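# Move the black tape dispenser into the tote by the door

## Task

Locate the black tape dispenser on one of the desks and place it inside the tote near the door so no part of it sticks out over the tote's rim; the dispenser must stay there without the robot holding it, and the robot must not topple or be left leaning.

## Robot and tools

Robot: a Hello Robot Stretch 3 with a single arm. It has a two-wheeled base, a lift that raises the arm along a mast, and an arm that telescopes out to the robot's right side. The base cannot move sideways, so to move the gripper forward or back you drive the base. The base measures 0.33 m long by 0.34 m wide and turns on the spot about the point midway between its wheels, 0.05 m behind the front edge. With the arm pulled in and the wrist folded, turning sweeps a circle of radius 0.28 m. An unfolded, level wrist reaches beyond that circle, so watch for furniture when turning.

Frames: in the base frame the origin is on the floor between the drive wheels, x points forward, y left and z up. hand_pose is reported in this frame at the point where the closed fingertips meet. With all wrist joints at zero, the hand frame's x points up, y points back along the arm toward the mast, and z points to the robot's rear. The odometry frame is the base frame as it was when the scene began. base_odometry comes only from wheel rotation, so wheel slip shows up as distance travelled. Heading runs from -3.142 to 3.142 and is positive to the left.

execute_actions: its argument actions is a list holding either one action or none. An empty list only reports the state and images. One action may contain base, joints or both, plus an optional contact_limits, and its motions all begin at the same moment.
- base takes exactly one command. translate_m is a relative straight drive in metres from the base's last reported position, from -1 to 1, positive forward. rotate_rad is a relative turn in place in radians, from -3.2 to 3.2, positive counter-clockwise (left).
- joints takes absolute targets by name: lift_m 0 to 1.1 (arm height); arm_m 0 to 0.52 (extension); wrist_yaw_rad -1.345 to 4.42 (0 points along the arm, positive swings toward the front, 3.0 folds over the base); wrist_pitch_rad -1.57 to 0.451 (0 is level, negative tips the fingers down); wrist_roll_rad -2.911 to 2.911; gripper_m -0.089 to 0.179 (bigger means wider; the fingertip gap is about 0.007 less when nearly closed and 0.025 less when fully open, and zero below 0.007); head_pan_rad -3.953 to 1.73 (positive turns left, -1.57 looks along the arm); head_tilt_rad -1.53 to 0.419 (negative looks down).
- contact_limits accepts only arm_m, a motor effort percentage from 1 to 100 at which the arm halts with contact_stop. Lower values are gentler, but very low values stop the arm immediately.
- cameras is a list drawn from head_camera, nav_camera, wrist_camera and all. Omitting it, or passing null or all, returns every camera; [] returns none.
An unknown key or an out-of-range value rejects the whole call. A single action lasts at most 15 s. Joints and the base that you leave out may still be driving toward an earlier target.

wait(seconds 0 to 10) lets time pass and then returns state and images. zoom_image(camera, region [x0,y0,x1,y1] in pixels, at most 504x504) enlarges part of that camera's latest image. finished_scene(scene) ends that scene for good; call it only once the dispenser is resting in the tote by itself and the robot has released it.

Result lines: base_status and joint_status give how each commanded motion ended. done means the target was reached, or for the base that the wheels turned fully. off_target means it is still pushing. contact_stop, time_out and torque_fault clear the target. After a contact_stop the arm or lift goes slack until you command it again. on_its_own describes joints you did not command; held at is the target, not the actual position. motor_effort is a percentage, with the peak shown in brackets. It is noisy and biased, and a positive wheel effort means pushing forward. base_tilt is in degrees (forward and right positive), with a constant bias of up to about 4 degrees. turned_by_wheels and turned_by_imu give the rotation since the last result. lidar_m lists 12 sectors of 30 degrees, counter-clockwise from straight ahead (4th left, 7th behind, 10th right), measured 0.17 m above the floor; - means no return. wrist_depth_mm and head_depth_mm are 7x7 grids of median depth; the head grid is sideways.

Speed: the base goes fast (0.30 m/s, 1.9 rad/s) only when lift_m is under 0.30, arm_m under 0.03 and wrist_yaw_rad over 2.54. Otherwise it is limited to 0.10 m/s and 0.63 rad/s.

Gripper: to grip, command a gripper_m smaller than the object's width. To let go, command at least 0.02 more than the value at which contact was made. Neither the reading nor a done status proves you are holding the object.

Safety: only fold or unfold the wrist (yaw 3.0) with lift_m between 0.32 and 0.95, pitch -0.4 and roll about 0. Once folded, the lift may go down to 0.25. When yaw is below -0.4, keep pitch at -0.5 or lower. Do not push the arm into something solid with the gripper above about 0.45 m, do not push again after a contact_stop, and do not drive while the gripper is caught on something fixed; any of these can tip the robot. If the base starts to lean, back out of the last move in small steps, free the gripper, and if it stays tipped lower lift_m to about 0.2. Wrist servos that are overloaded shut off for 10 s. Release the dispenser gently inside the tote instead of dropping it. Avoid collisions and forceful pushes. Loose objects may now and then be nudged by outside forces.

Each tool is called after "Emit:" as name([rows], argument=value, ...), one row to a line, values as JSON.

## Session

Emit:
execute_actions(actions=[])

Scene clock: 0.00 s.
base_odometry: x=+0.000 y=+0.000 heading=+0.000 (m, m, rad; odometry frame)
turned_by_wheels: +0.000 (rad since the last result)
turned_by_imu: +0.000 (rad since the last result)
base_tilt: forward=-0.3 right=+0.4 (deg)
lidar_m: 1.04 1.17 1.85 1.85 0.83 0.69 0.69 0.78 1.28 1.67 1.24 1.04
head_depth_mm: 955 954 951 950 946 949 945 / 973 965 967 964 964 962 962 / 983 989 985 985 987 985 979 / 1001 1010 1005 999 1000 1001 998 / 1027 1007 1003 1013 1015 1012 1014 / 1043 1025 1016 1022 1037 1030 1031 / 1066 1045 1040 1039 1056 1058 1056
base_status: not commanded
joint_positions: lift_m=+0.385 arm_m=+0.000 wrist_yaw_rad=+2.811 wrist_pitch_rad=-0.358 wrist_roll_rad=+0.006 gripper_m=+0.037 head_pan_rad=+0.005 head_tilt_rad=-0.007
joint_status: not commanded
motor_effort: left_wheel=+1 right_wheel=+0 lift_m=+34 arm_m=+0 wrist_yaw_rad=+0 wrist_pitch_rad=+6 wrist_roll_rad=+0 gripper_m=-1 head_pan_rad=-1 head_tilt_rad=+2 (%)
hand_pose: x=+0.0538 y=+0.0744 z=+0.4109 quat_wxyz=(+0.239, +0.709, +0.010, +0.664) (m; base frame)
wrist_depth_mm: - - - - - - - / - - - - - - - / - - - - - - - / - 916 948 975 - - - / - 747 794 772 805 814 832 / 612 646 - 643 663 678 684 / 529 - 550 558 567 575 584
pictures: head_camera (sideways: a quarter turn clockwise sets it upright), nav_camera (sideways: a quarter turn counterclockwise sets it upright), wrist_camera
Images, in order (width x height): head_camera 896x504, nav_camera 672x504, wrist_camera 644x364.

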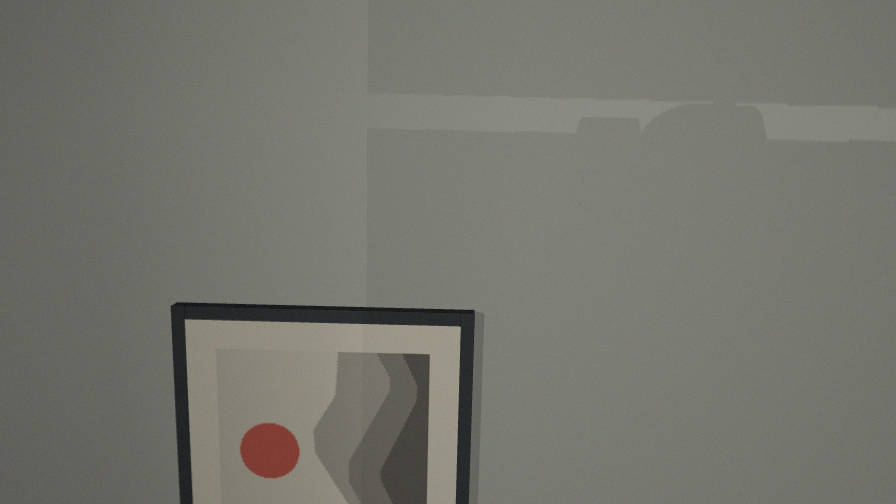

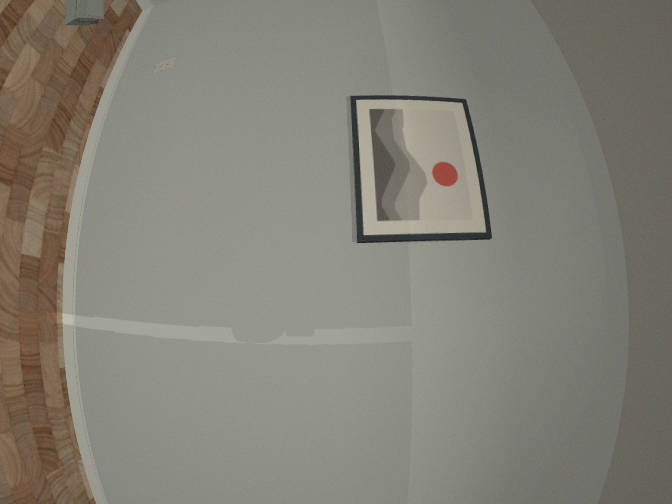

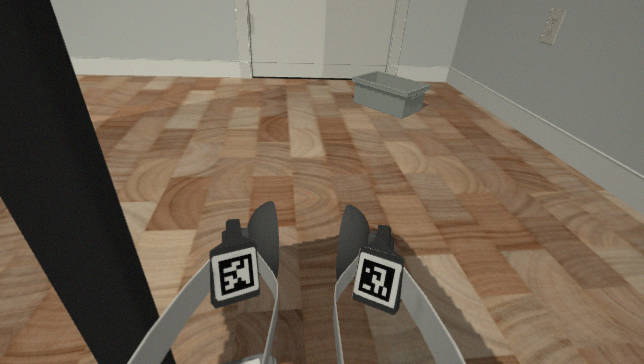

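Emit:
execute_actions([
  {"base":{"rotate_rad":1.571},"joints":{"lift_m":0.27,"head_tilt_rad":-0.5}},
], cameras=["nav_camera"])

Emit:
execute_actions([
  {"base":{"translate_m":1.0},"joints":{"head_pan_rad":0.9}},
], cameras=["nav_camera"])

Scene clock: 3.10 s.
base_odometry: x=+0.000 y=+0.000 heading=+1.571 (m, m, rad; odometry frame)
turned_by_wheels: +1.571 (rad since the last result)
turned_by_imu: +1.580 (rad since the last result)
base_tilt: forward=-0.3 right=+0.4 (deg)
lidar_m: 1.84 0.83 0.69 0.69 0.78 1.26 1.67 1.25 1.04 1.04 1.16 1.85
head_depth_mm: 1501 1633 1761 1932 2040 1644 1352 / 1538 1658 1789 1964 2081 1641 1355 / 1572 1689 1807 1993 2059 1626 1344 / 1594 1726 1895 2034 2050 1617 1340 / 1632 1763 1909 2108 2017 1616 1328 / 1654 1792 1950 2163 1997 1585 1327 / 1679 1816 1983 2186 1989 1584 1322
base_status: done
joint_positions: lift_m=+0.270 arm_m=+0.000 wrist_yaw_rad=+2.811 wrist_pitch_rad=-0.358 wrist_roll_rad=+0.006 gripper_m=+0.037 head_pan_rad=+0.005 head_tilt_rad=-0.494
joint_status: all done
motor_effort: left_wheel=-4(12) right_wheel=+2(9) lift_m=+26(31) arm_m=+0(0) wrist_yaw_rad=+0(1) wrist_pitch_rad=+6(6) wrist_roll_rad=+0(0) gripper_m=+2(0) head_pan_rad=+0(0) head_tilt_rad=-3(28) (%)
hand_pose: x=+0.0538 y=+0.0743 z=+0.2965 quat_wxyz=(+0.239, +0.709, +0.010, +0.664) (m; base frame)
wrist_depth_mm: 615 637 660 683 694 727 740 / - 692 716 738 770 796 830 / - 741 780 806 844 883 992 / - 727 744 765 781 803 822 / - 596 621 607 627 628 652 / 478 503 - 510 520 525 541 / - - - 435 443 448 456
pictures: nav_camera (sideways: a quarter turn counterclockwise sets it upright)
Images, in order (width x height): nav_camera 672x504.

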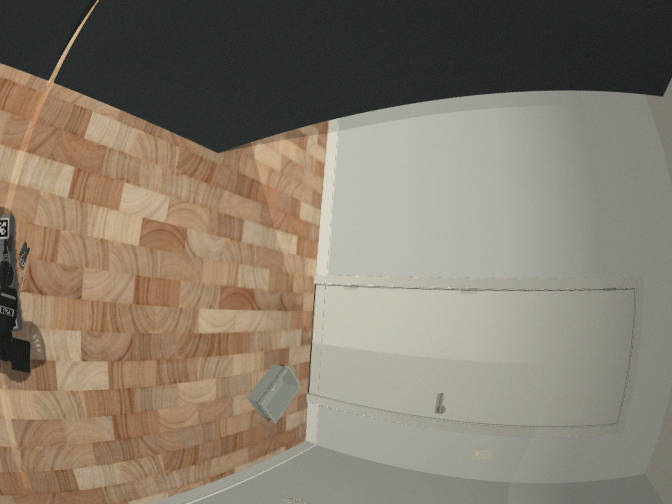

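Scene clock: 8.03 s.
base_odometry: x=+0.000 y=+1.000 heading=+1.571 (m, m, rad; odometry frame)
turned_by_wheels: +0.000 (rad since the last result)
turned_by_imu: +0.004 (rad since the last result)
base_tilt: forward=-0.4 right=+0.4 (deg)
lidar_m: 0.87 1.01 1.65 0.50 0.55 0.90 2.57 1.48 1.24 1.23 1.06 0.87
head_depth_mm: 1039 1087 1145 1193 1261 1329 1321 / 1168 1229 1298 1378 1471 1511 1345 / 1333 1415 1512 1611 1724 1629 1340 / 1560 1667 1776 1920 1970 1616 1342 / 1871 2032 2211 2365 2024 1601 1330 / 2333 2585 2867 2718 2004 1589 1327 / 2909 3199 3453 2674 1997 1595 1320
base_status: done
joint_positions: lift_m=+0.270 arm_m=+0.000 wrist_yaw_rad=+2.811 wrist_pitch_rad=-0.358 wrist_roll_rad=+0.006 gripper_m=+0.037 head_pan_rad=+0.893 head_tilt_rad=-0.495
joint_status: all done
motor_effort: left_wheel=-4(11) right_wheel=+2(8) lift_m=+27(27) arm_m=+0(1) wrist_yaw_rad=+0(0) wrist_pitch_rad=+6(6) wrist_roll_rad=+1(1) gripper_m=+1(1) head_pan_rad=+3(37) head_tilt_rad=-2(3) (%)
hand_pose: x=+0.0538 y=+0.0743 z=+0.2965 quat_wxyz=(+0.239, +0.709, +0.010, +0.664) (m; base frame)
wrist_depth_mm: 454 463 605 - - - 896 / - 499 598 - - - 904 / - 543 584 - - - 898 / - 592 638 757 785 798 823 / - 586 613 601 631 636 646 / 476 504 - 505 519 528 531 / - - - 437 441 452 458
pictures: nav_camera (sideways: a quarter turn counterclockwise sets it upright)
Images, in order (width x height): nav_camera 672x504.

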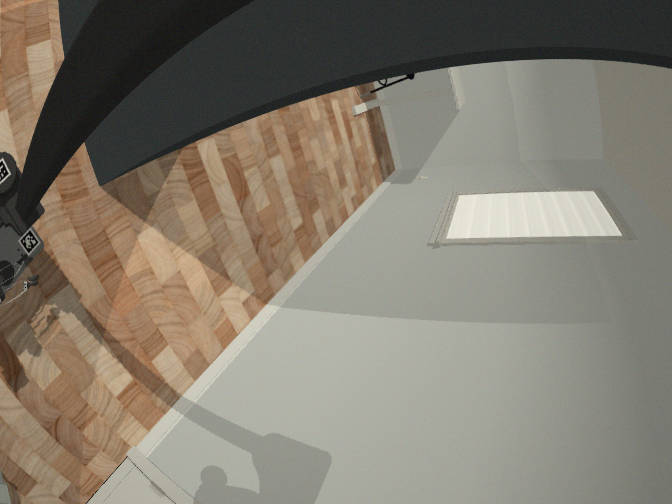

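Emit:
execute_actions([
  {"base":{"translate_m":0.45}},
], cameras=[])

Emit:
execute_actions([
  {"base":{"rotate_rad":1.55},"joints":{"head_pan_rad":0.3,"head_tilt_rad":-0.3}},
], cameras=[])

Emit:
execute_actions([
  {"base":{"translate_m":1.0}},
], cameras=[])

Emit:
execute_actions([
  {"base":{"translate_m":0.5}},
], cameras=["nav_camera","head_camera"])

Scene clock: 11.67 s.
base_odometry: x=+0.000 y=+1.450 heading=+1.570 (m, m, rad; odometry frame)
turned_by_wheels: +0.000 (rad since the last result)
turned_by_imu: +0.001 (rad since the last result)
base_tilt: forward=-0.4 right=+0.4 (deg)
lidar_m: 0.46 0.52 0.85 3.00 0.64 0.74 2.97 1.59 1.33 0.99 0.53 0.44
head_depth_mm: 519 545 572 599 631 667 704 / 586 616 651 686 730 777 831 / 670 710 755 807 863 932 1011 / 779 836 902 971 1060 1160 1249 / 941 1015 1112 1225 1373 1478 1334 / 1173 1297 1457 1661 1809 1606 1325 / 1556 1776 2086 2384 2007 1579 1317
base_status: done
joint_positions: lift_m=+0.270 arm_m=+0.000 wrist_yaw_rad=+2.811 wrist_pitch_rad=-0.358 wrist_roll_rad=+0.006 gripper_m=+0.037 head_pan_rad=+0.893 head_tilt_rad=-0.495
joint_status: not commanded
motor_effort: left_wheel=-5(8) right_wheel=+3(7) lift_m=+27(27) arm_m=+0(0) wrist_yaw_rad=+0(0) wrist_pitch_rad=+6(6) wrist_roll_rad=+0(1) gripper_m=+1(1) head_pan_rad=+5(4) head_tilt_rad=-3(2) (%)
hand_pose: x=+0.0538 y=+0.0743 z=+0.2965 quat_wxyz=(+0.239, +0.709, +0.010, +0.664) (m; base frame)
wrist_depth_mm: - - - - - 634 452 / - - - - - 645 452 / - 944 964 - 958 641 457 / - 724 746 755 772 624 455 / - 582 621 601 636 606 458 / 475 511 - 504 520 524 449 / - - - 438 440 451 431
pictures: none
No camera images: the call's "cameras" was empty. Leave "cameras" out to get every camera's image.

Scene clock: 13.80 s.
base_odometry: x=+0.000 y=+1.450 heading=+3.120 (m, m, rad; odometry frame)
turned_by_wheels: +1.550 (rad since the last result)
turned_by_imu: +1.558 (rad since the last result)
base_tilt: forward=-0.3 right=+0.4 (deg)
lidar_m: 3.00 0.65 0.70 2.99 1.63 1.34 1.04 0.55 0.45 0.46 0.51 0.81
head_depth_mm: 2929 3083 3176 3309 2802 2031 1572 / 3057 3217 3255 3349 2770 1989 1574 / 3154 3325 3477 3540 2745 1996 1560 / 3302 3436 3574 3747 2745 2001 1547 / 818 862 914 963 1030 1097 1175 / 701 737 771 809 856 900 952 / 615 639 667 696 728 763 801
base_status: done
joint_positions: lift_m=+0.270 arm_m=+0.000 wrist_yaw_rad=+2.811 wrist_pitch_rad=-0.358 wrist_roll_rad=+0.006 gripper_m=+0.037 head_pan_rad=+0.307 head_tilt_rad=-0.309
joint_status: all done
motor_effort: left_wheel=-4(14) right_wheel=+3(9) lift_m=+27(27) arm_m=-1(1) wrist_yaw_rad=+1(0) wrist_pitch_rad=+6(6) wrist_roll_rad=+0(0) gripper_m=+0(0) head_pan_rad=-3(34) head_tilt_rad=+4(18) (%)
hand_pose: x=+0.0538 y=+0.0743 z=+0.2965 quat_wxyz=(+0.239, +0.709, +0.010, +0.664) (m; base frame)
wrist_depth_mm: - - - - 857 558 562 / - - - - 854 597 624 / - 959 955 - 875 653 685 / - 722 745 760 739 725 768 / - 589 619 604 626 635 649 / 475 507 - 503 523 521 535 / - - - 435 439 446 457
pictures: none
No camera images: the call's "cameras" was empty. Leave "cameras" out to get every camera's image.

Scene clock: 18.73 s.
base_odometry: x=-0.999 y=+1.472 heading=+3.120 (m, m, rad; odometry frame)
turned_by_wheels: +0.000 (rad since the last result)
turned_by_imu: +0.004 (rad since the last result)
base_tilt: forward=-0.4 right=+0.4 (deg)
lidar_m: 2.00 2.44 3.02 0.35 0.36 0.57 1.47 0.78 0.64 0.64 0.71 1.12
head_depth_mm: 2081 2188 2268 2335 2453 2012 1565 / 2179 2269 2363 2459 2511 1999 1561 / 2280 2384 2476 2556 2461 2004 1570 / 2375 2480 2539 2780 2731 1993 1545 / 2490 2579 2670 2867 2743 1974 1540 / 2629 2762 2841 3026 2579 1976 1530 / 2719 2888 3076 3298 2688 1947 1532
base_status: done
joint_positions: lift_m=+0.270 arm_m=+0.000 wrist_yaw_rad=+2.811 wrist_pitch_rad=-0.358 wrist_roll_rad=+0.006 gripper_m=+0.037 head_pan_rad=+0.307 head_tilt_rad=-0.309
joint_status: not commanded
motor_effort: left_wheel=-5(10) right_wheel=+3(8) lift_m=+27(27) arm_m=-1(1) wrist_yaw_rad=+1(1) wrist_pitch_rad=+6(6) wrist_roll_rad=+1(0) gripper_m=+1(1) head_pan_rad=-4(4) head_tilt_rad=+4(4) (%)
hand_pose: x=+0.0538 y=+0.0743 z=+0.2965 quat_wxyz=(+0.239, +0.709, +0.010, +0.664) (m; base frame)
wrist_depth_mm: 305 - - - - - - / - 347 - - - - - / - 376 900 - - - - / - 416 706 753 776 790 817 / - 457 586 605 623 630 653 / 458 491 - 507 522 524 533 / - - - 434 443 444 451
pictures: none
No camera images: the call's "cameras" was empty. Leave "cameras" out to get every camera's image.

Scene clock: 21.97 s.
base_odometry: x=-1.499 y=+1.482 heading=+3.120 (m, m, rad; odometry frame)
turned_by_wheels: +0.000 (rad since the last result)
turned_by_imu: +0.002 (rad since the last result)
base_tilt: forward=-0.3 right=+0.5 (deg)
lidar_m: 1.37 2.00 2.73 2.14 1.27 0.65 1.71 0.88 0.73 0.72 0.80 1.27
head_depth_mm: 1670 1745 1831 1520 1969 1857 1546 / 1743 1815 1897 1515 2032 1924 1572 / 1808 1906 1968 1663 1782 1941 1565 / 1896 1973 2079 2179 2329 1902 1549 / 1991 2067 2152 2314 2448 1974 1564 / 2095 2194 2262 2485 2535 1956 1535 / 2173 2325 2402 2583 2522 1979 1523
base_status: done
joint_positions: lift_m=+0.270 arm_m=+0.000 wrist_yaw_rad=+2.811 wrist_pitch_rad=-0.358 wrist_roll_rad=+0.006 gripper_m=+0.037 head_pan_rad=+0.307 head_tilt_rad=-0.309
joint_status: not commanded
motor_effort: left_wheel=-4(10) right_wheel=+2(7) lift_m=+27(27) arm_m=-1(1) wrist_yaw_rad=+0(1) wrist_pitch_rad=+6(6) wrist_roll_rad=+0(0) gripper_m=+0(1) head_pan_rad=-2(4) head_tilt_rad=+3(3) (%)
hand_pose: x=+0.0538 y=+0.0743 z=+0.2965 quat_wxyz=(+0.239, +0.709, +0.010, +0.664) (m; base frame)
wrist_depth_mm: - - - - - - - / - - - - - - - / - 959 974 - - - - / - 726 730 759 780 797 824 / - 592 612 603 625 632 650 / 485 501 - 505 522 525 535 / - - - 435 439 451 454
pictures: head_camera (sideways: a quarter turn clockwise sets it upright), nav_camera (sideways: a quarter turn counterclockwise sets it upright)
Images, in order (width x height): head_camera 896x504, nav_camera 672x504.

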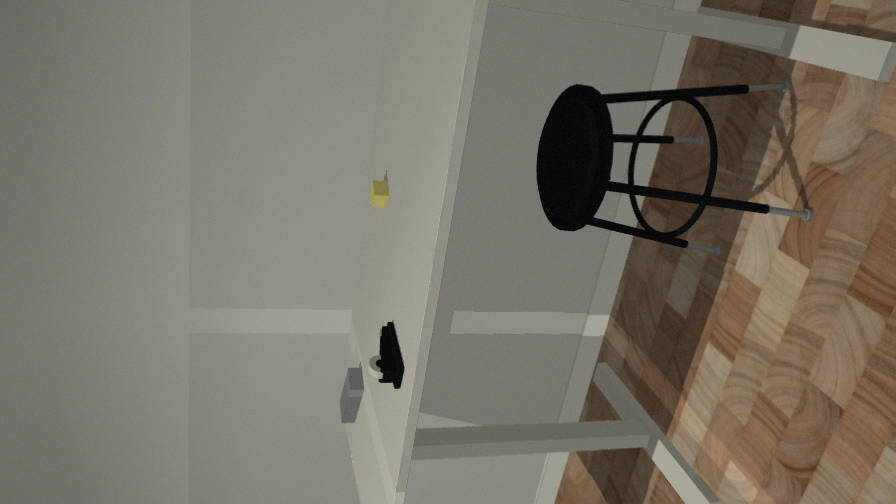

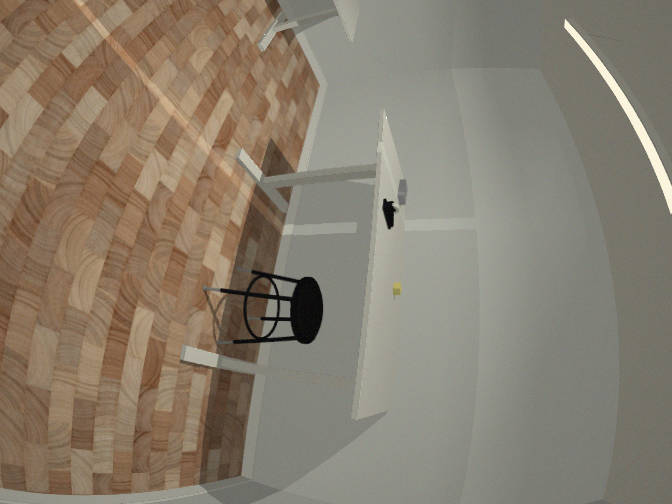

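Emit:
execute_actions([
  {"base":{"translate_m":0.6},"joints":{"head_pan_rad":0.55,"head_tilt_rad":-0.6}},
], cameras=["nav_camera","head_camera"])

Scene clock: 26.00 s.
base_odometry: x=-2.099 y=+1.496 heading=+3.120 (m, m, rad; odometry frame)
turned_by_wheels: +0.000 (rad since the last result)
turned_by_imu: +0.002 (rad since the last result)
base_tilt: forward=-0.3 right=+0.5 (deg)
lidar_m: 0.80 0.80 2.45 2.63 1.56 1.19 1.95 1.01 0.83 0.83 0.92 1.40
head_depth_mm: 1236 1289 899 698 1090 1473 1280 / 1319 1361 888 1206 1087 1512 1276 / 1411 1453 878 1846 1717 1466 1271 / 1520 1441 871 2030 1822 1480 1256 / 1642 1376 968 2181 1809 1479 1249 / 1795 1388 1531 1822 1789 1468 1243 / 1978 1364 2529 2273 1735 1456 1235
base_status: done
joint_positions: lift_m=+0.270 arm_m=+0.000 wrist_yaw_rad=+2.811 wrist_pitch_rad=-0.358 wrist_roll_rad=+0.006 gripper_m=+0.037 head_pan_rad=+0.543 head_tilt_rad=-0.593
joint_status: all done
motor_effort: left_wheel=-5(11) right_wheel=+3(8) lift_m=+27(27) arm_m=-1(1) wrist_yaw_rad=+1(0) wrist_pitch_rad=+6(6) wrist_roll_rad=+1(0) gripper_m=+1(1) head_pan_rad=+2(23) head_tilt_rad=-4(22) (%)
hand_pose: x=+0.0538 y=+0.0743 z=+0.2965 quat_wxyz=(+0.239, +0.709, +0.010, +0.664) (m; base frame)
wrist_depth_mm: - - - - - - - / - - - - - - - / - 954 977 - - - - / - 724 731 761 781 799 834 / - 590 609 609 630 636 649 / 473 509 - 512 517 528 534 / - - - 435 442 447 453
pictures: head_camera (sideways: a quarter turn clockwise sets it upright), nav_camera (sideways: a quarter turn counterclockwise sets it upright)
Images, in order (width x height): head_camera 896x504, nav_camera 672x504.

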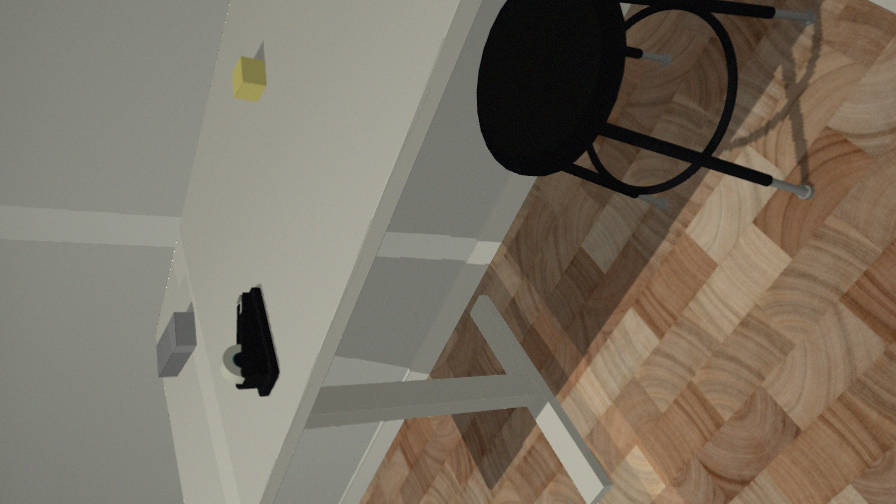

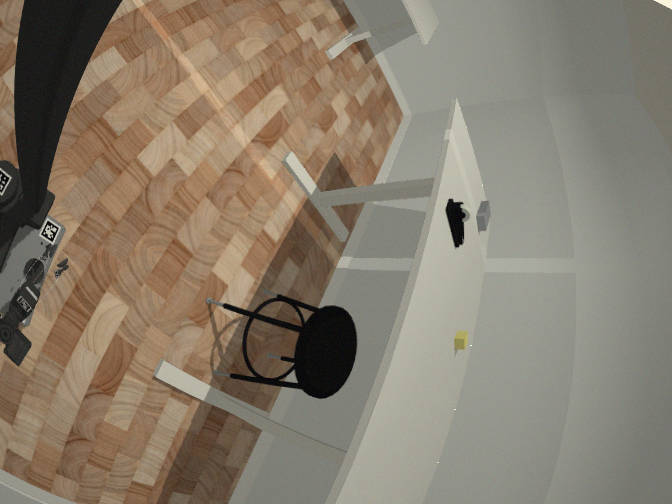

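Emit:
execute_actions([
  {"base":{"translate_m":0.2}},
], cameras=[])

Emit:
execute_actions([
  {"base":{"rotate_rad":1.56},"joints":{"head_pan_rad":-1.1,"head_tilt_rad":-0.6}},
], cameras=[])

Emit:
execute_actions([
  {"base":{"translate_m":0.28},"joints":{"lift_m":0.8,"wrist_pitch_rad":-0.4}},
], cameras=[])

Emit:
execute_actions([
  {"joints":{"wrist_yaw_rad":1.57,"gripper_m":0.15}},
], cameras=["nav_camera"])

Emit:
execute_actions([
  {"joints":{"lift_m":1.1,"wrist_pitch_rad":-0.8}},
], cameras=[])

Emit:
execute_actions([
  {"joints":{"arm_m":0.4}},
])

Scene clock: 29.60 s.
base_odometry: x=-2.299 y=+1.500 heading=+3.119 (m, m, rad; odometry frame)
turned_by_wheels: +0.000 (rad since the last result)
turned_by_imu: +0.000 (rad since the last result)
base_tilt: forward=-0.4 right=+0.5 (deg)
lidar_m: 0.72 0.61 1.38 2.44 1.68 1.38 1.39 1.05 0.87 0.86 0.96 0.75
head_depth_mm: 1054 1135 900 637 495 932 1246 / 1126 1206 888 631 542 903 1236 / 1203 1274 879 626 976 958 1245 / 1303 1343 867 622 1802 1447 1239 / 1418 1405 858 668 1801 1484 1253 / 1534 1274 848 2061 1749 1467 1248 / 1686 1353 823 1584 1689 1462 1245
base_status: done
joint_positions: lift_m=+0.270 arm_m=+0.000 wrist_yaw_rad=+2.811 wrist_pitch_rad=-0.358 wrist_roll_rad=+0.006 gripper_m=+0.037 head_pan_rad=+0.543 head_tilt_rad=-0.593
joint_status: not commanded
motor_effort: left_wheel=-4(11) right_wheel=+3(7) lift_m=+26(27) arm_m=-1(1) wrist_yaw_rad=+1(0) wrist_pitch_rad=+6(6) wrist_roll_rad=+0(1) gripper_m=+0(0) head_pan_rad=+5(3) head_tilt_rad=-3(3) (%)
hand_pose: x=+0.0538 y=+0.0743 z=+0.2965 quat_wxyz=(+0.239, +0.709, +0.010, +0.664) (m; base frame)
wrist_depth_mm: - - - - - - - / - - - - - - - / - 934 972 - - - - / - 725 739 771 771 798 791 / - 585 614 614 630 638 642 / 478 506 - 505 522 527 533 / - - - 436 440 447 458
pictures: none
No camera images: the call's "cameras" was empty. Leave "cameras" out to get every camera's image.

Scene clock: 31.80 s.
base_odometry: x=-2.299 y=+1.500 heading=-1.604 (m, m, rad; odometry frame)
turned_by_wheels: +1.560 (rad since the last result)
turned_by_imu: +1.569 (rad since the last result)
base_tilt: forward=-0.3 right=+0.5 (deg)
lidar_m: 2.43 1.70 1.69 1.38 1.07 0.87 0.86 0.95 1.20 0.72 0.61 1.38
head_depth_mm: 1024 1104 904 641 495 1439 1245 / 1090 1163 892 634 526 933 1247 / 1146 1229 881 628 950 929 1238 / 1225 1301 867 622 1040 1389 1230 / 1309 1358 859 641 1802 1480 1255 / 1405 1384 851 694 1797 1480 1247 / 1507 1241 833 1580 1674 1473 1240
base_status: done
joint_positions: lift_m=+0.270 arm_m=+0.000 wrist_yaw_rad=+2.811 wrist_pitch_rad=-0.358 wrist_roll_rad=+0.006 gripper_m=+0.037 head_pan_rad=-1.093 head_tilt_rad=-0.593
joint_status: all done
motor_effort: left_wheel=-4(15) right_wheel=+2(8) lift_m=+27(27) arm_m=-1(1) wrist_yaw_rad=+0(0) wrist_pitch_rad=+6(6) wrist_roll_rad=+0(1) gripper_m=+0(1) head_pan_rad=-2(36) head_tilt_rad=-3(5) (%)
hand_pose: x=+0.0538 y=+0.0743 z=+0.2965 quat_wxyz=(+0.239, +0.709, +0.010, +0.664) (m; base frame)
wrist_depth_mm: - - - - - - - / - - - - - - - / - 955 969 - - - - / - 725 746 755 782 812 837 / - 582 621 604 626 642 659 / 476 512 - 505 522 524 535 / - - - 437 440 448 454
pictures: none
No camera images: the call's "cameras" was empty. Leave "cameras" out to get every camera's image.

Scene clock: 37.47 s.
base_odometry: x=-2.308 y=+1.220 heading=-1.604 (m, m, rad; odometry frame)
turned_by_wheels: +0.000 (rad since the last result)
turned_by_imu: +0.000 (rad since the last result)
base_tilt: forward=-0.4 right=+0.4 (deg)
lidar_m: 2.16 2.12 1.51 1.34 1.41 1.14 1.14 1.25 0.78 0.57 1.18 2.12
head_depth_mm: 1059 1150 904 639 547 888 1226 / 1128 1209 890 634 1600 1428 1271 / 1198 1262 882 627 1725 1501 1266 / 1270 1338 826 649 1806 1497 1263 / 1366 1416 746 700 1767 1480 1256 / 1452 1516 849 1352 1591 1481 1252 / 1579 1687 841 2185 1781 1426 1237
base_status: done
joint_positions: lift_m=+0.800 arm_m=+0.000 wrist_yaw_rad=+2.811 wrist_pitch_rad=-0.411 wrist_roll_rad=+0.006 gripper_m=+0.037 head_pan_rad=-1.093 head_tilt_rad=-0.593
joint_status: all done
motor_effort: left_wheel=-4(13) right_wheel=+2(5) lift_m=+40(43) arm_m=-1(1) wrist_yaw_rad=+0(0) wrist_pitch_rad=+5(2) wrist_roll_rad=+0(1) gripper_m=+0(1) head_pan_rad=-3(2) head_tilt_rad=-3(3) (%)
hand_pose: x=+0.0518 y=+0.0684 z=+0.8139 quat_wxyz=(+0.257, +0.708, +0.028, +0.657) (m; base frame)
wrist_depth_mm: - - - - - - - / - - - - - - - / - - - - - - - / - - - - - - - / - - - - - - - / - - - - - - - / 940 - 958 953 985 998 -
pictures: none
No camera images: the call's "cameras" was empty. Leave "cameras" out to get every camera's image.

Scene clock: 39.10 s.
base_odometry: x=-2.308 y=+1.220 heading=-1.604 (m, m, rad; odometry frame)
turned_by_wheels: +0.000 (rad since the last result)
turned_by_imu: +0.000 (rad since the last result)
base_tilt: forward=-0.4 right=+0.5 (deg)
lidar_m: 2.16 2.11 1.51 1.34 1.41 1.14 1.14 1.25 0.78 0.57 1.18 2.11
head_depth_mm: 1067 1146 902 640 546 888 1221 / 1127 1202 890 634 1598 1433 1246 / 1195 1261 880 630 1725 1506 1273 / 1269 1334 826 649 1782 1494 1262 / 1356 1415 747 701 1774 1482 1252 / 1459 1510 849 1352 1605 1473 1279 / 1579 1686 838 2167 1786 1426 1242
base_status: not commanded
joint_positions: lift_m=+0.800 arm_m=+0.000 wrist_yaw_rad=+1.572 wrist_pitch_rad=-0.411 wrist_roll_rad=+0.006 gripper_m=+0.150 head_pan_rad=-1.093 head_tilt_rad=-0.593
joint_status: all done
motor_effort: left_wheel=-4(4) right_wheel=+2(3) lift_m=+41(41) arm_m=-1(1) wrist_yaw_rad=-1(1) wrist_pitch_rad=+5(5) wrist_roll_rad=+1(0) gripper_m=+0(96) head_pan_rad=-2(3) head_tilt_rad=-3(3) (%)
hand_pose: x=+0.2038 y=-0.1446 z=+0.8139 quat_wxyz=(+0.591, +0.593, -0.388, +0.386) (m; base frame)
wrist_depth_mm: - - - - - - - / - - - - - - - / - - - - - - - / - - - - - - 922 / - - - - - - - / - - - - - - - / 919 944 943 960 980 976 -
pictures: nav_camera (sideways: a quarter turn counterclockwise sets it upright)
Images, in order (width x height): nav_camera 672x504.

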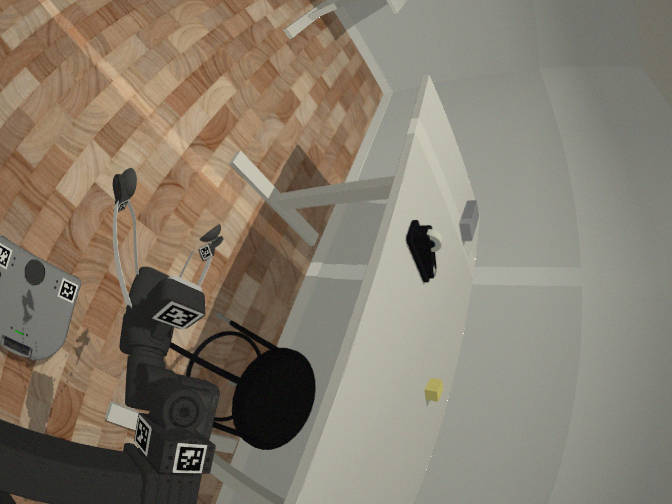

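Scene clock: 42.67 s.
base_odometry: x=-2.308 y=+1.220 heading=-1.604 (m, m, rad; odometry frame)
turned_by_wheels: +0.000 (rad since the last result)
turned_by_imu: +0.000 (rad since the last result)
base_tilt: forward=-0.3 right=+0.4 (deg)
lidar_m: 2.16 2.12 1.51 1.34 1.41 1.14 1.14 1.25 0.78 0.57 1.18 2.11
head_depth_mm: 1066 1149 905 641 527 - - / 1127 1199 893 660 - - - / 1193 1270 882 - - - - / 1267 1335 828 - - 1445 - / 1355 1409 749 672 - 1455 1257 / 1455 1519 845 1342 1600 1467 1250 / 1571 1699 840 2169 1770 1424 1239
base_status: not commanded
joint_positions: lift_m=+1.100 arm_m=+0.000 wrist_yaw_rad=+1.571 wrist_pitch_rad=-0.806 wrist_roll_rad=+0.006 gripper_m=+0.150 head_pan_rad=-1.093 head_tilt_rad=-0.593
joint_status: all done
motor_effort: left_wheel=-4(4) right_wheel=+2(3) lift_m=+40(42) arm_m=-1(1) wrist_yaw_rad=+0(0) wrist_pitch_rad=+3(5) wrist_roll_rad=+0(0) gripper_m=+1(1) head_pan_rad=-2(4) head_tilt_rad=-3(3) (%)
hand_pose: x=+0.1386 y=-0.1448 z=+1.0369 quat_wxyz=(+0.656, +0.657, -0.265, +0.262) (m; base frame)
wrist_depth_mm: - - - - - - 466 / - - - - - - 896 / - - - - - - - / - - - - - - - / - - - - - - - / - - - - - - - / - - - - - - -
pictures: none
No camera images: the call's "cameras" was empty. Leave "cameras" out to get every camera's image.

Scene clock: 46.80 s.
base_odometry: x=-2.308 y=+1.220 heading=-1.604 (m, m, rad; odometry frame)
turned_by_wheels: +0.000 (rad since the last result)
turned_by_imu: -0.001 (rad since the last result)
base_tilt: forward=-0.4 right=+0.5 (deg)
lidar_m: 2.16 2.11 1.51 1.34 1.41 1.15 1.14 1.25 0.78 0.57 1.18 2.11
head_depth_mm: 1066 1148 959 639 546 888 1225 / 1128 1206 943 609 1594 1421 1246 / 1194 1264 880 615 1700 1487 1271 / 1267 1338 827 647 1783 1491 1262 / 1357 1408 746 698 1757 1480 1260 / 1458 1522 844 1340 1593 1477 1249 / 1575 1700 837 2184 1777 1437 1249
base_status: not commanded
joint_positions: lift_m=+1.100 arm_m=+0.400 wrist_yaw_rad=+1.570 wrist_pitch_rad=-0.806 wrist_roll_rad=+0.006 gripper_m=+0.150 head_pan_rad=-1.093 head_tilt_rad=-0.593
joint_status: all done
motor_effort: left_wheel=-4(4) right_wheel=+3(3) lift_m=+41(41) arm_m=+5(2) wrist_yaw_rad=+1(0) wrist_pitch_rad=+3(3) wrist_roll_rad=+0(1) gripper_m=+0(0) head_pan_rad=-3(3) head_tilt_rad=-3(3) (%)
hand_pose: x=+0.1386 y=-0.5450 z=+1.0369 quat_wxyz=(+0.656, +0.656, -0.266, +0.262) (m; base frame)
wrist_depth_mm: - - - 409 334 422 431 / - - - 351 334 352 377 / - - - 314 320 326 334 / - - - 283 288 293 297 / - - 264 258 263 269 269 / - - 237 237 240 249 247 / - - 217 219 222 221 228
pictures: head_camera (sideways: a quarter turn clockwise sets it upright), nav_camera (sideways: a quarter turn counterclockwise sets it upright), wrist_camera
Images, in order (width x height): head_camera 896x504, nav_camera 672x504, wrist_camera 644x364.

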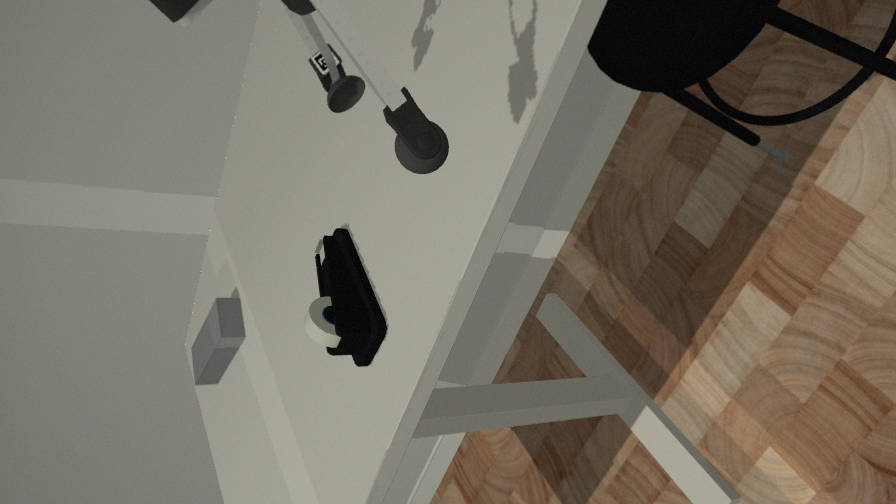

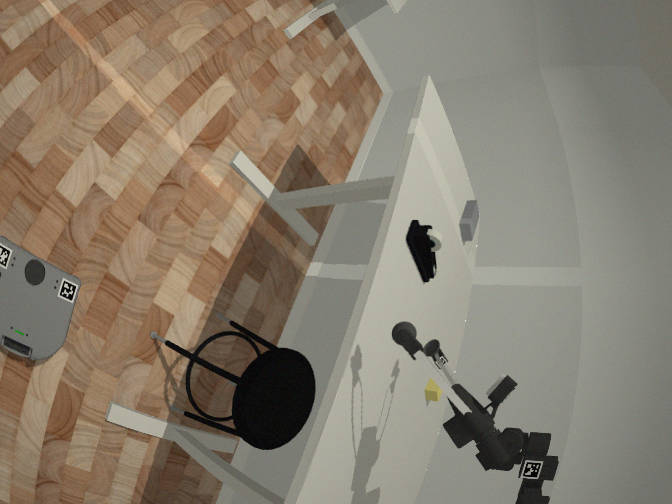

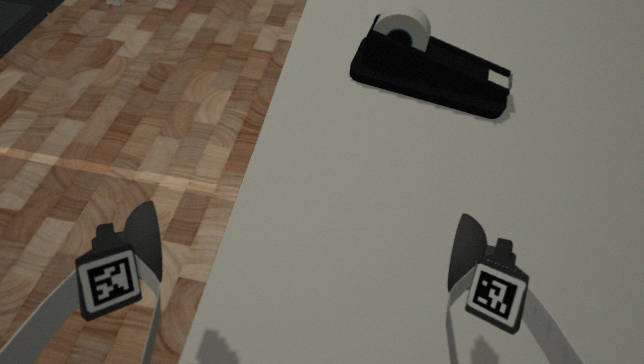

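Emit:
execute_actions([
  {"joints":{"arm_m":0.15,"wrist_yaw_rad":-0.6}},
], cameras=[])

Emit:
execute_actions([
  {"base":{"translate_m":0.44},"joints":{"head_pan_rad":-1.5,"head_tilt_rad":-0.7}},
])

Scene clock: 50.93 s.
base_odometry: x=-2.308 y=+1.220 heading=-1.604 (m, m, rad; odometry frame)
turned_by_wheels: +0.000 (rad since the last result)
turned_by_imu: -0.001 (rad since the last result)
base_tilt: forward=-0.4 right=+0.5 (deg)
lidar_m: 2.17 2.12 1.51 1.34 1.41 1.15 1.14 1.25 0.78 0.57 1.18 2.12
head_depth_mm: 1067 1145 903 640 547 888 1231 / 1128 1196 890 636 1593 1448 1242 / 1193 1265 880 628 1733 1497 1266 / 1274 1332 826 647 1797 1493 1263 / 1347 1411 746 696 1765 1481 1255 / 1454 1523 849 1343 1590 1476 1252 / 1563 1714 838 2175 1793 1435 1243
base_status: not commanded
joint_positions: lift_m=+1.100 arm_m=+0.150 wrist_yaw_rad=-0.599 wrist_pitch_rad=-0.806 wrist_roll_rad=+0.006 gripper_m=+0.150 head_pan_rad=-1.093 head_tilt_rad=-0.593
joint_status: all done
motor_effort: left_wheel=-4(4) right_wheel=+2(2) lift_m=+41(41) arm_m=-5(6) wrist_yaw_rad=+0(1) wrist_pitch_rad=+3(3) wrist_roll_rad=+1(0) gripper_m=+1(1) head_pan_rad=-3(4) head_tilt_rad=-3(4) (%)
hand_pose: x=-0.1118 y=-0.4273 z=+1.0368 quat_wxyz=(+0.538, +0.072, -0.705, -0.458) (m; base frame)
wrist_depth_mm: 378 386 395 406 416 427 948 / 336 339 347 354 364 370 383 / 299 305 310 316 323 330 346 / 270 275 280 285 291 306 - / 249 255 255 260 - - - / 232 228 237 - - - - / 210 219 - - - - -
pictures: none
No camera images: the call's "cameras" was empty. Leave "cameras" out to get every camera's image.

Scene clock: 56.57 s.
base_odometry: x=-2.323 y=+0.780 heading=-1.604 (m, m, rad; odometry frame)
turned_by_wheels: +0.000 (rad since the last result)
turned_by_imu: +0.000 (rad since the last result)
base_tilt: forward=-0.3 right=+0.4 (deg)
lidar_m: 2.19 1.75 1.29 1.40 1.39 1.58 1.57 1.13 0.74 1.31 0.96 1.75
head_depth_mm: - - 758 592 1634 1383 1220 / - - - 607 1683 1383 1210 / 1084 - - 1594 1671 1405 1209 / 1132 996 702 1639 1664 1398 1203 / 1164 943 693 1686 1648 1389 1195 / 1184 947 683 1683 1511 1380 1195 / 1200 962 680 1722 1571 1370 1188
base_status: done
joint_positions: lift_m=+1.100 arm_m=+0.150 wrist_yaw_rad=-0.599 wrist_pitch_rad=-0.806 wrist_roll_rad=+0.006 gripper_m=+0.150 head_pan_rad=-1.493 head_tilt_rad=-0.691
joint_status: all done
motor_effort: left_wheel=-4(6) right_wheel=+2(4) lift_m=+40(41) arm_m=-5(5) wrist_yaw_rad=+0(0) wrist_pitch_rad=+2(3) wrist_roll_rad=+0(0) gripper_m=+1(0) head_pan_rad=-3(26) head_tilt_rad=-4(15) (%)
hand_pose: x=-0.1118 y=-0.4273 z=+1.0368 quat_wxyz=(+0.538, +0.072, -0.705, -0.458) (m; base frame)
wrist_depth_mm: 377 386 394 408 413 427 436 / 336 306 348 355 364 373 393 / 298 277 311 317 325 371 - / 272 275 280 295 - - - / 248 258 - - - - - / 234 - - - - - - / - - - - - - -
pictures: head_camera (sideways: a quarter turn clockwise sets it upright), nav_camera (sideways: a quarter turn counterclockwise sets it upright), wrist_camera
Images, in order (width x height): head_camera 896x504, nav_camera 672x504, wrist_camera 644x364.

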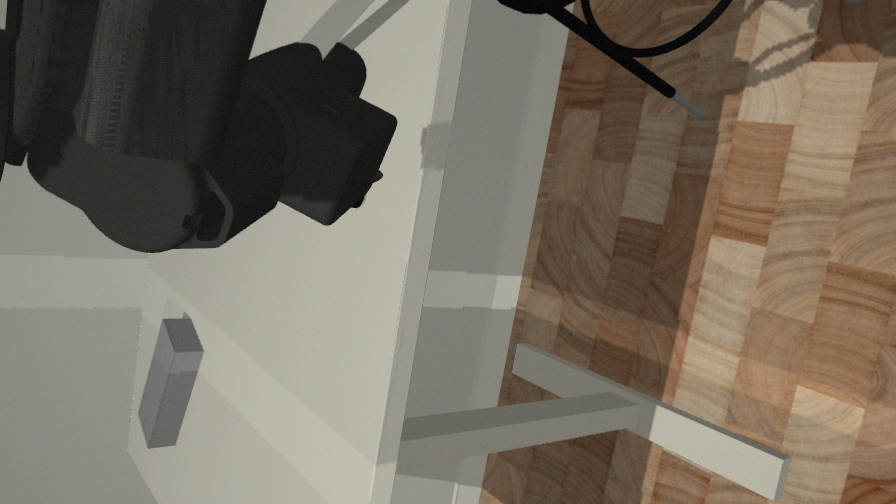

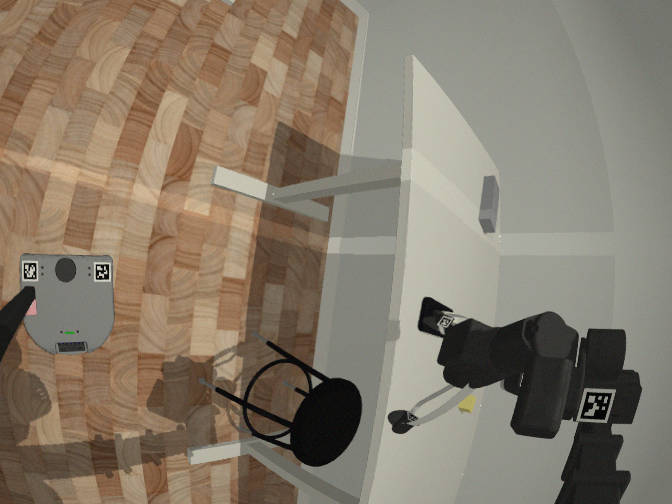

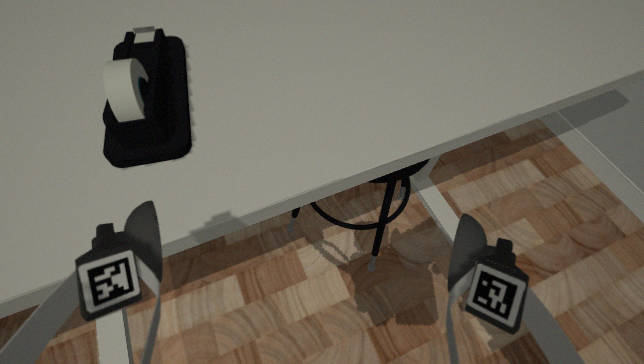

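Emit:
execute_actions([
  {"joints":{"wrist_yaw_rad":-0.2,"arm_m":0.2}},
], cameras=["wrist_camera","nav_camera"])

Scene clock: 58.63 s.
base_odometry: x=-2.323 y=+0.780 heading=-1.604 (m, m, rad; odometry frame)
turned_by_wheels: +0.000 (rad since the last result)
turned_by_imu: +0.000 (rad since the last result)
base_tilt: forward=-0.4 right=+0.5 (deg)
lidar_m: 2.19 1.75 1.30 1.40 1.39 1.58 1.57 1.13 0.74 1.30 0.96 1.74
head_depth_mm: - 961 741 593 1632 1390 1222 / - - 684 608 1683 1383 1213 / 1083 - 628 1594 1664 1399 1208 / 1135 1006 674 1635 1652 1397 1201 / 1159 944 694 1685 1653 1384 1197 / 1179 953 685 1682 1517 1381 1189 / 1207 962 680 1734 1579 1359 1191
base_status: not commanded
joint_positions: lift_m=+1.100 arm_m=+0.200 wrist_yaw_rad=-0.201 wrist_pitch_rad=-0.806 wrist_roll_rad=+0.006 gripper_m=+0.150 head_pan_rad=-1.493 head_tilt_rad=-0.691
joint_status: all done
motor_effort: left_wheel=-4(4) right_wheel=+2(2) lift_m=+41(41) arm_m=+6(6) wrist_yaw_rad=+2(1) wrist_pitch_rad=+3(2) wrist_roll_rad=+0(1) gripper_m=+1(1) head_pan_rad=-3(3) head_tilt_rad=-4(4) (%)
hand_pose: x=-0.0536 y=-0.5014 z=+1.0368 quat_wxyz=(+0.618, +0.210, -0.676, -0.342) (m; base frame)
wrist_depth_mm: 376 384 393 405 412 425 439 / 335 341 348 333 359 373 382 / 298 304 309 295 321 329 337 / 270 274 278 277 290 294 302 / 248 254 255 259 264 272 273 / - - - - - 267 - / - - - - - - -
pictures: nav_camera (sideways: a quarter turn counterclockwise sets it upright), wrist_camera
Images, in order (width x height): nav_camera 672x504, wrist_camera 644x364.

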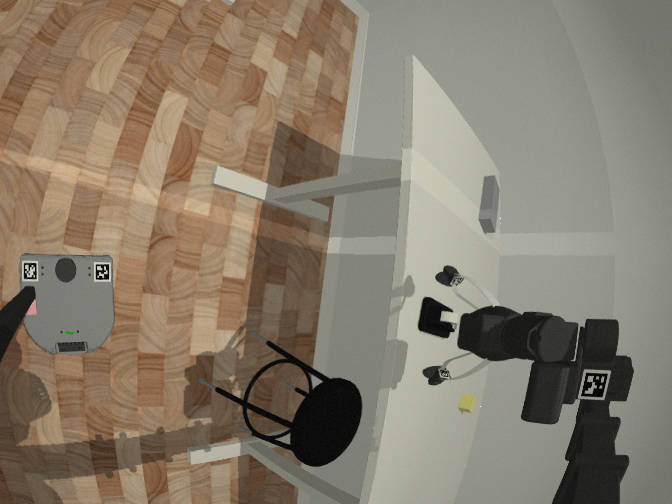

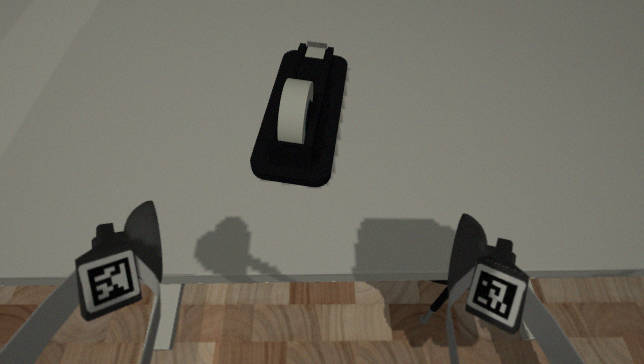

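Emit:
execute_actions([
  {"base":{"translate_m":0.015},"joints":{"wrist_yaw_rad":-0.38,"arm_m":0.27,"lift_m":1.05}},
], cameras=["wrist_camera"])

Scene clock: 60.73 s.
base_odometry: x=-2.324 y=+0.765 heading=-1.604 (m, m, rad; odometry frame)
turned_by_wheels: +0.000 (rad since the last result)
turned_by_imu: +0.000 (rad since the last result)
base_tilt: forward=-0.4 right=+0.5 (deg)
lidar_m: 2.18 1.74 1.29 1.43 1.39 1.59 1.58 1.04 0.75 1.31 0.96 1.73
head_depth_mm: 1102 964 756 602 1641 1393 1220 / - - 656 609 1661 1402 1213 / - - 627 1600 1665 1400 1214 / 1138 1005 696 1640 1655 1393 1199 / 1165 941 692 1690 1651 1386 1199 / 1186 963 685 1653 1460 1373 1196 / 1213 960 679 1763 1623 1371 1183
base_status: done
joint_positions: lift_m=+1.050 arm_m=+0.270 wrist_yaw_rad=-0.379 wrist_pitch_rad=-0.806 wrist_roll_rad=+0.006 gripper_m=+0.150 head_pan_rad=-1.493 head_tilt_rad=-0.691
joint_status: all done
motor_effort: left_wheel=-4(7) right_wheel=+3(5) lift_m=+27(36) arm_m=+5(4) wrist_yaw_rad=+0(0) wrist_pitch_rad=+3(3) wrist_roll_rad=+1(1) gripper_m=+0(1) head_pan_rad=-3(3) head_tilt_rad=-4(4) (%)
hand_pose: x=-0.0808 y=-0.5631 z=+0.9873 quat_wxyz=(+0.585, +0.149, -0.692, -0.396) (m; base frame)
wrist_depth_mm: 299 306 312 320 328 338 349 / 264 270 265 270 289 295 301 / 237 241 230 241 257 262 267 / 214 219 204 217 230 235 238 / 197 203 198 201 209 216 216 / - 181 186 189 191 200 201 / 166 170 172 175 181 - -
pictures: wrist_camera
Images, in order (width x height): wrist_camera 644x364.

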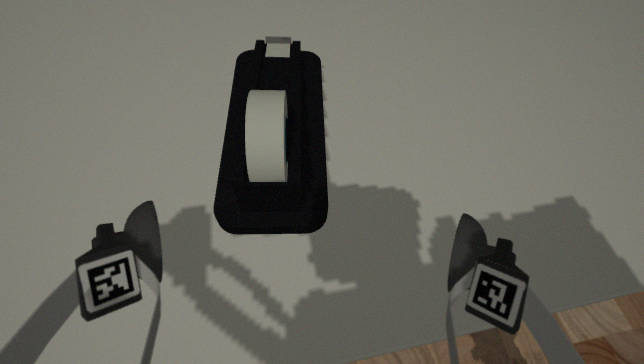

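Emit:
execute_actions([
  {"joints":{"arm_m":0.365}},
], cameras=["wrist_camera"])

Emit:
execute_actions([
  {"joints":{"lift_m":1.032,"gripper_m":0.12}},
], cameras=["wrist_camera"])

Scene clock: 63.03 s.
base_odometry: x=-2.324 y=+0.765 heading=-1.604 (m, m, rad; odometry frame)
turned_by_wheels: +0.000 (rad since the last result)
turned_by_imu: +0.000 (rad since the last result)
base_tilt: forward=-0.3 right=+0.5 (deg)
lidar_m: 2.18 1.74 1.29 1.44 1.39 1.59 1.58 1.04 0.75 1.31 0.96 1.73
head_depth_mm: 1095 1052 724 610 1642 1387 1214 / - 974 658 608 1667 1408 1218 / - - 649 1598 1667 1404 1210 / 1134 1000 696 1640 1647 1397 1199 / 1167 943 691 1695 1638 1389 1195 / 1175 960 683 1639 1462 1370 1191 / 1205 955 680 1765 1628 1365 1185
base_status: not commanded
joint_positions: lift_m=+1.050 arm_m=+0.365 wrist_yaw_rad=-0.379 wrist_pitch_rad=-0.806 wrist_roll_rad=+0.006 gripper_m=+0.150 head_pan_rad=-1.493 head_tilt_rad=-0.691
joint_status: all done
motor_effort: left_wheel=-4(4) right_wheel=+2(2) lift_m=+27(27) arm_m=+5(8) wrist_yaw_rad=+0(0) wrist_pitch_rad=+3(3) wrist_roll_rad=+1(1) gripper_m=+1(1) head_pan_rad=-2(3) head_tilt_rad=-4(4) (%)
hand_pose: x=-0.0808 y=-0.6581 z=+0.9873 quat_wxyz=(+0.585, +0.149, -0.692, -0.396) (m; base frame)
wrist_depth_mm: 299 306 313 320 331 338 346 / 264 269 274 281 287 294 303 / 236 241 245 231 256 260 267 / 214 218 220 195 231 234 238 / 197 202 201 169 208 215 216 / - 181 184 125 189 200 198 / 166 169 169 119 174 177 183
pictures: wrist_camera
Images, in order (width x height): wrist_camera 644x364.

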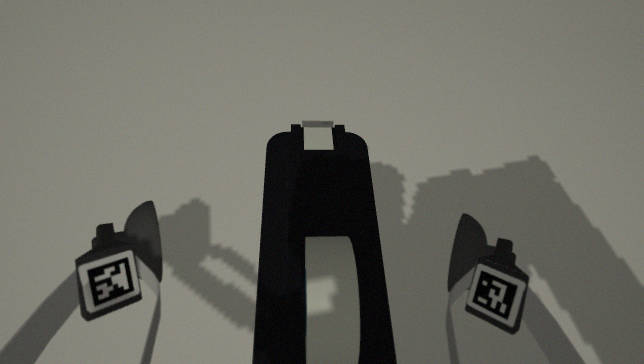

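Scene clock: 63.93 s.
base_odometry: x=-2.324 y=+0.765 heading=-1.604 (m, m, rad; odometry frame)
turned_by_wheels: +0.000 (rad since the last result)
turned_by_imu: +0.000 (rad since the last result)
base_tilt: forward=-0.4 right=+0.5 (deg)
lidar_m: 2.18 1.74 1.29 1.43 1.39 1.59 1.58 1.04 0.75 1.30 0.96 1.72
head_depth_mm: - 1047 727 612 1640 1383 1216 / - 917 659 608 1680 1414 1216 / 1097 - 631 1598 1663 1403 1208 / 1137 999 699 1649 1675 1396 1199 / 1160 938 692 1695 1642 1392 1191 / 1185 962 686 1650 1463 1369 1188 / 1213 963 680 1781 1622 1366 1191
base_status: not commanded
joint_positions: lift_m=+1.032 arm_m=+0.365 wrist_yaw_rad=-0.379 wrist_pitch_rad=-0.803 wrist_roll_rad=+0.006 gripper_m=+0.120 head_pan_rad=-1.493 head_tilt_rad=-0.691
joint_status: all done
motor_effort: left_wheel=-3(4) right_wheel=+1(2) lift_m=+21(27) arm_m=+5(5) wrist_yaw_rad=+0(0) wrist_pitch_rad=+1(3) wrist_roll_rad=+0(1) gripper_m=-2(95) head_pan_rad=-3(3) head_tilt_rad=-4(4) (%)
hand_pose: x=-0.0811 y=-0.6588 z=+0.9701 quat_wxyz=(+0.585, +0.148, -0.693, -0.395) (m; base frame)
wrist_depth_mm: 277 281 288 295 302 311 319 / 243 247 252 258 265 271 277 / 217 222 225 203 234 239 245 / 197 200 201 171 209 215 219 / 180 184 184 128 191 195 197 / 166 - 167 106 169 179 181 / - 155 155 103 158 163 166
pictures: wrist_camera
Images, in order (width x height): wrist_camera 644x364.

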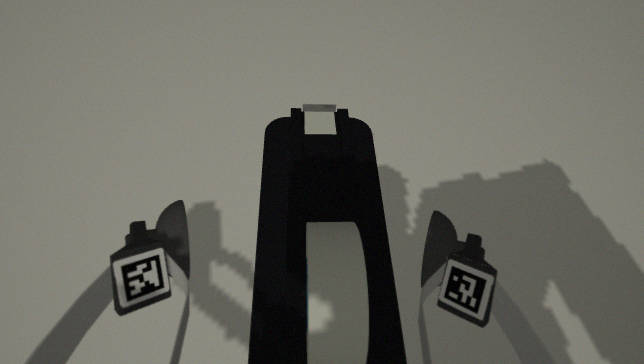

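Same as the successful pose.

Emit:
execute_actions([
  {"joints":{"gripper_m":-0.01}},
], cameras=[])

Emit:
execute_actions([
  {"joints":{"lift_m":1.1}},
], cameras=["wrist_camera","nav_camera"])

Scene clock: 65.93 s.
base_odometry: x=-2.324 y=+0.765 heading=-1.604 (m, m, rad; odometry frame)
turned_by_wheels: +0.000 (rad since the last result)
turned_by_imu: +0.000 (rad since the last result)
base_tilt: forward=-0.4 right=+0.5 (deg)
lidar_m: 2.18 1.73 1.29 1.43 1.39 1.59 1.58 1.04 0.75 1.31 0.96 1.73
head_depth_mm: - 1049 723 612 1638 1385 1220 / - 911 660 608 1670 1399 1212 / 1100 - 629 1597 1671 1404 1211 / 1133 998 701 1635 1656 1405 1203 / 1171 939 695 1691 1636 1386 1194 / 1185 963 686 1658 1463 1370 1191 / 1216 960 677 1762 1626 1370 1184
base_status: not commanded
joint_positions: lift_m=+1.032 arm_m=+0.365 wrist_yaw_rad=-0.383 wrist_pitch_rad=-0.775 wrist_roll_rad=+0.006 gripper_m=-0.008 head_pan_rad=-1.493 head_tilt_rad=-0.691
joint_status: all done
motor_effort: left_wheel=-4(4) right_wheel=+3(3) lift_m=+21(21) arm_m=+5(5) wrist_yaw_rad=+3(3) wrist_pitch_rad=-10(11) wrist_roll_rad=+0(1) gripper_m=-33(99) head_pan_rad=-3(3) head_tilt_rad=-4(4) (%)
hand_pose: x=-0.0837 y=-0.6637 z=+0.9747 quat_wxyz=(+0.590, +0.137, -0.695, -0.388) (m; base frame)
wrist_depth_mm: 294 297 307 314 322 330 341 / 256 261 267 272 278 286 293 / 227 230 236 210 245 250 255 / 204 207 206 183 218 223 227 / 186 188 184 152 201 201 205 / 170 172 160 110 - 183 185 / 156 159 156 104 163 168 170
pictures: none
No camera images: the call's "cameras" was empty. Leave "cameras" out to get every camera's image.

Scene clock: 68.63 s.
base_odometry: x=-2.324 y=+0.765 heading=-1.604 (m, m, rad; odometry frame)
turned_by_wheels: +0.000 (rad since the last result)
turned_by_imu: +0.000 (rad since the last result)
base_tilt: forward=-0.3 right=+0.5 (deg)
lidar_m: 2.18 1.74 1.29 1.43 1.39 1.60 1.58 1.04 0.75 1.31 0.96 1.73
head_depth_mm: 1086 1046 721 610 1645 1376 1221 / - 974 659 609 1670 1405 1209 / - 893 648 1594 1657 1409 1213 / 1141 996 699 1645 1659 1399 1203 / 1164 939 690 1686 1646 1395 1197 / 1182 961 683 1666 1461 1373 1185 / 1217 958 677 1779 1620 1364 1181
base_status: not commanded
joint_positions: lift_m=+1.100 arm_m=+0.365 wrist_yaw_rad=-0.380 wrist_pitch_rad=-0.831 wrist_roll_rad=+0.006 gripper_m=-0.005 head_pan_rad=-1.493 head_tilt_rad=-0.692
joint_status: all done
motor_effort: left_wheel=-2(10) right_wheel=+1(5) lift_m=+44(46) arm_m=+2(5) wrist_yaw_rad=+1(2) wrist_pitch_rad=+13(14) wrist_roll_rad=+0(0) gripper_m=-19(33) head_pan_rad=-4(3) head_tilt_rad=-3(4) (%)
hand_pose: x=-0.0791 y=-0.6536 z=+1.0328 quat_wxyz=(+0.579, +0.157, -0.691, -0.403) (m; base frame)
wrist_depth_mm: 356 363 373 381 395 404 411 / 320 324 330 340 347 355 363 / 288 293 299 303 309 317 322 / 263 266 270 210 281 286 291 / 242 245 251 169 259 261 265 / 223 226 169 117 240 240 244 / 208 210 208 108 217 222 225
pictures: nav_camera (sideways: a quarter turn counterclockwise sets it upright), wrist_camera
Images, in order (width x height): nav_camera 672x504, wrist_camera 644x364.

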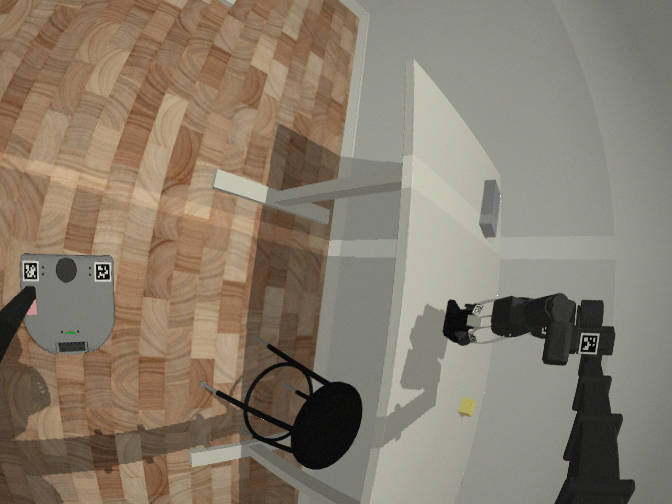

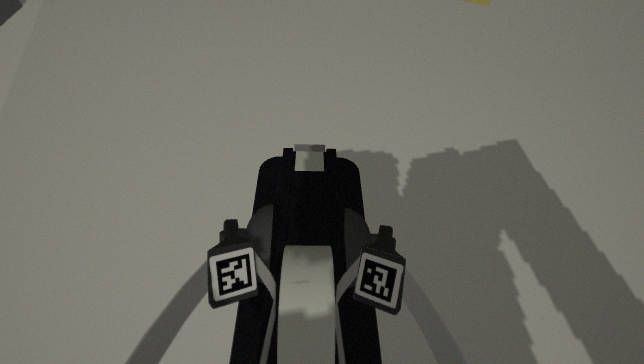

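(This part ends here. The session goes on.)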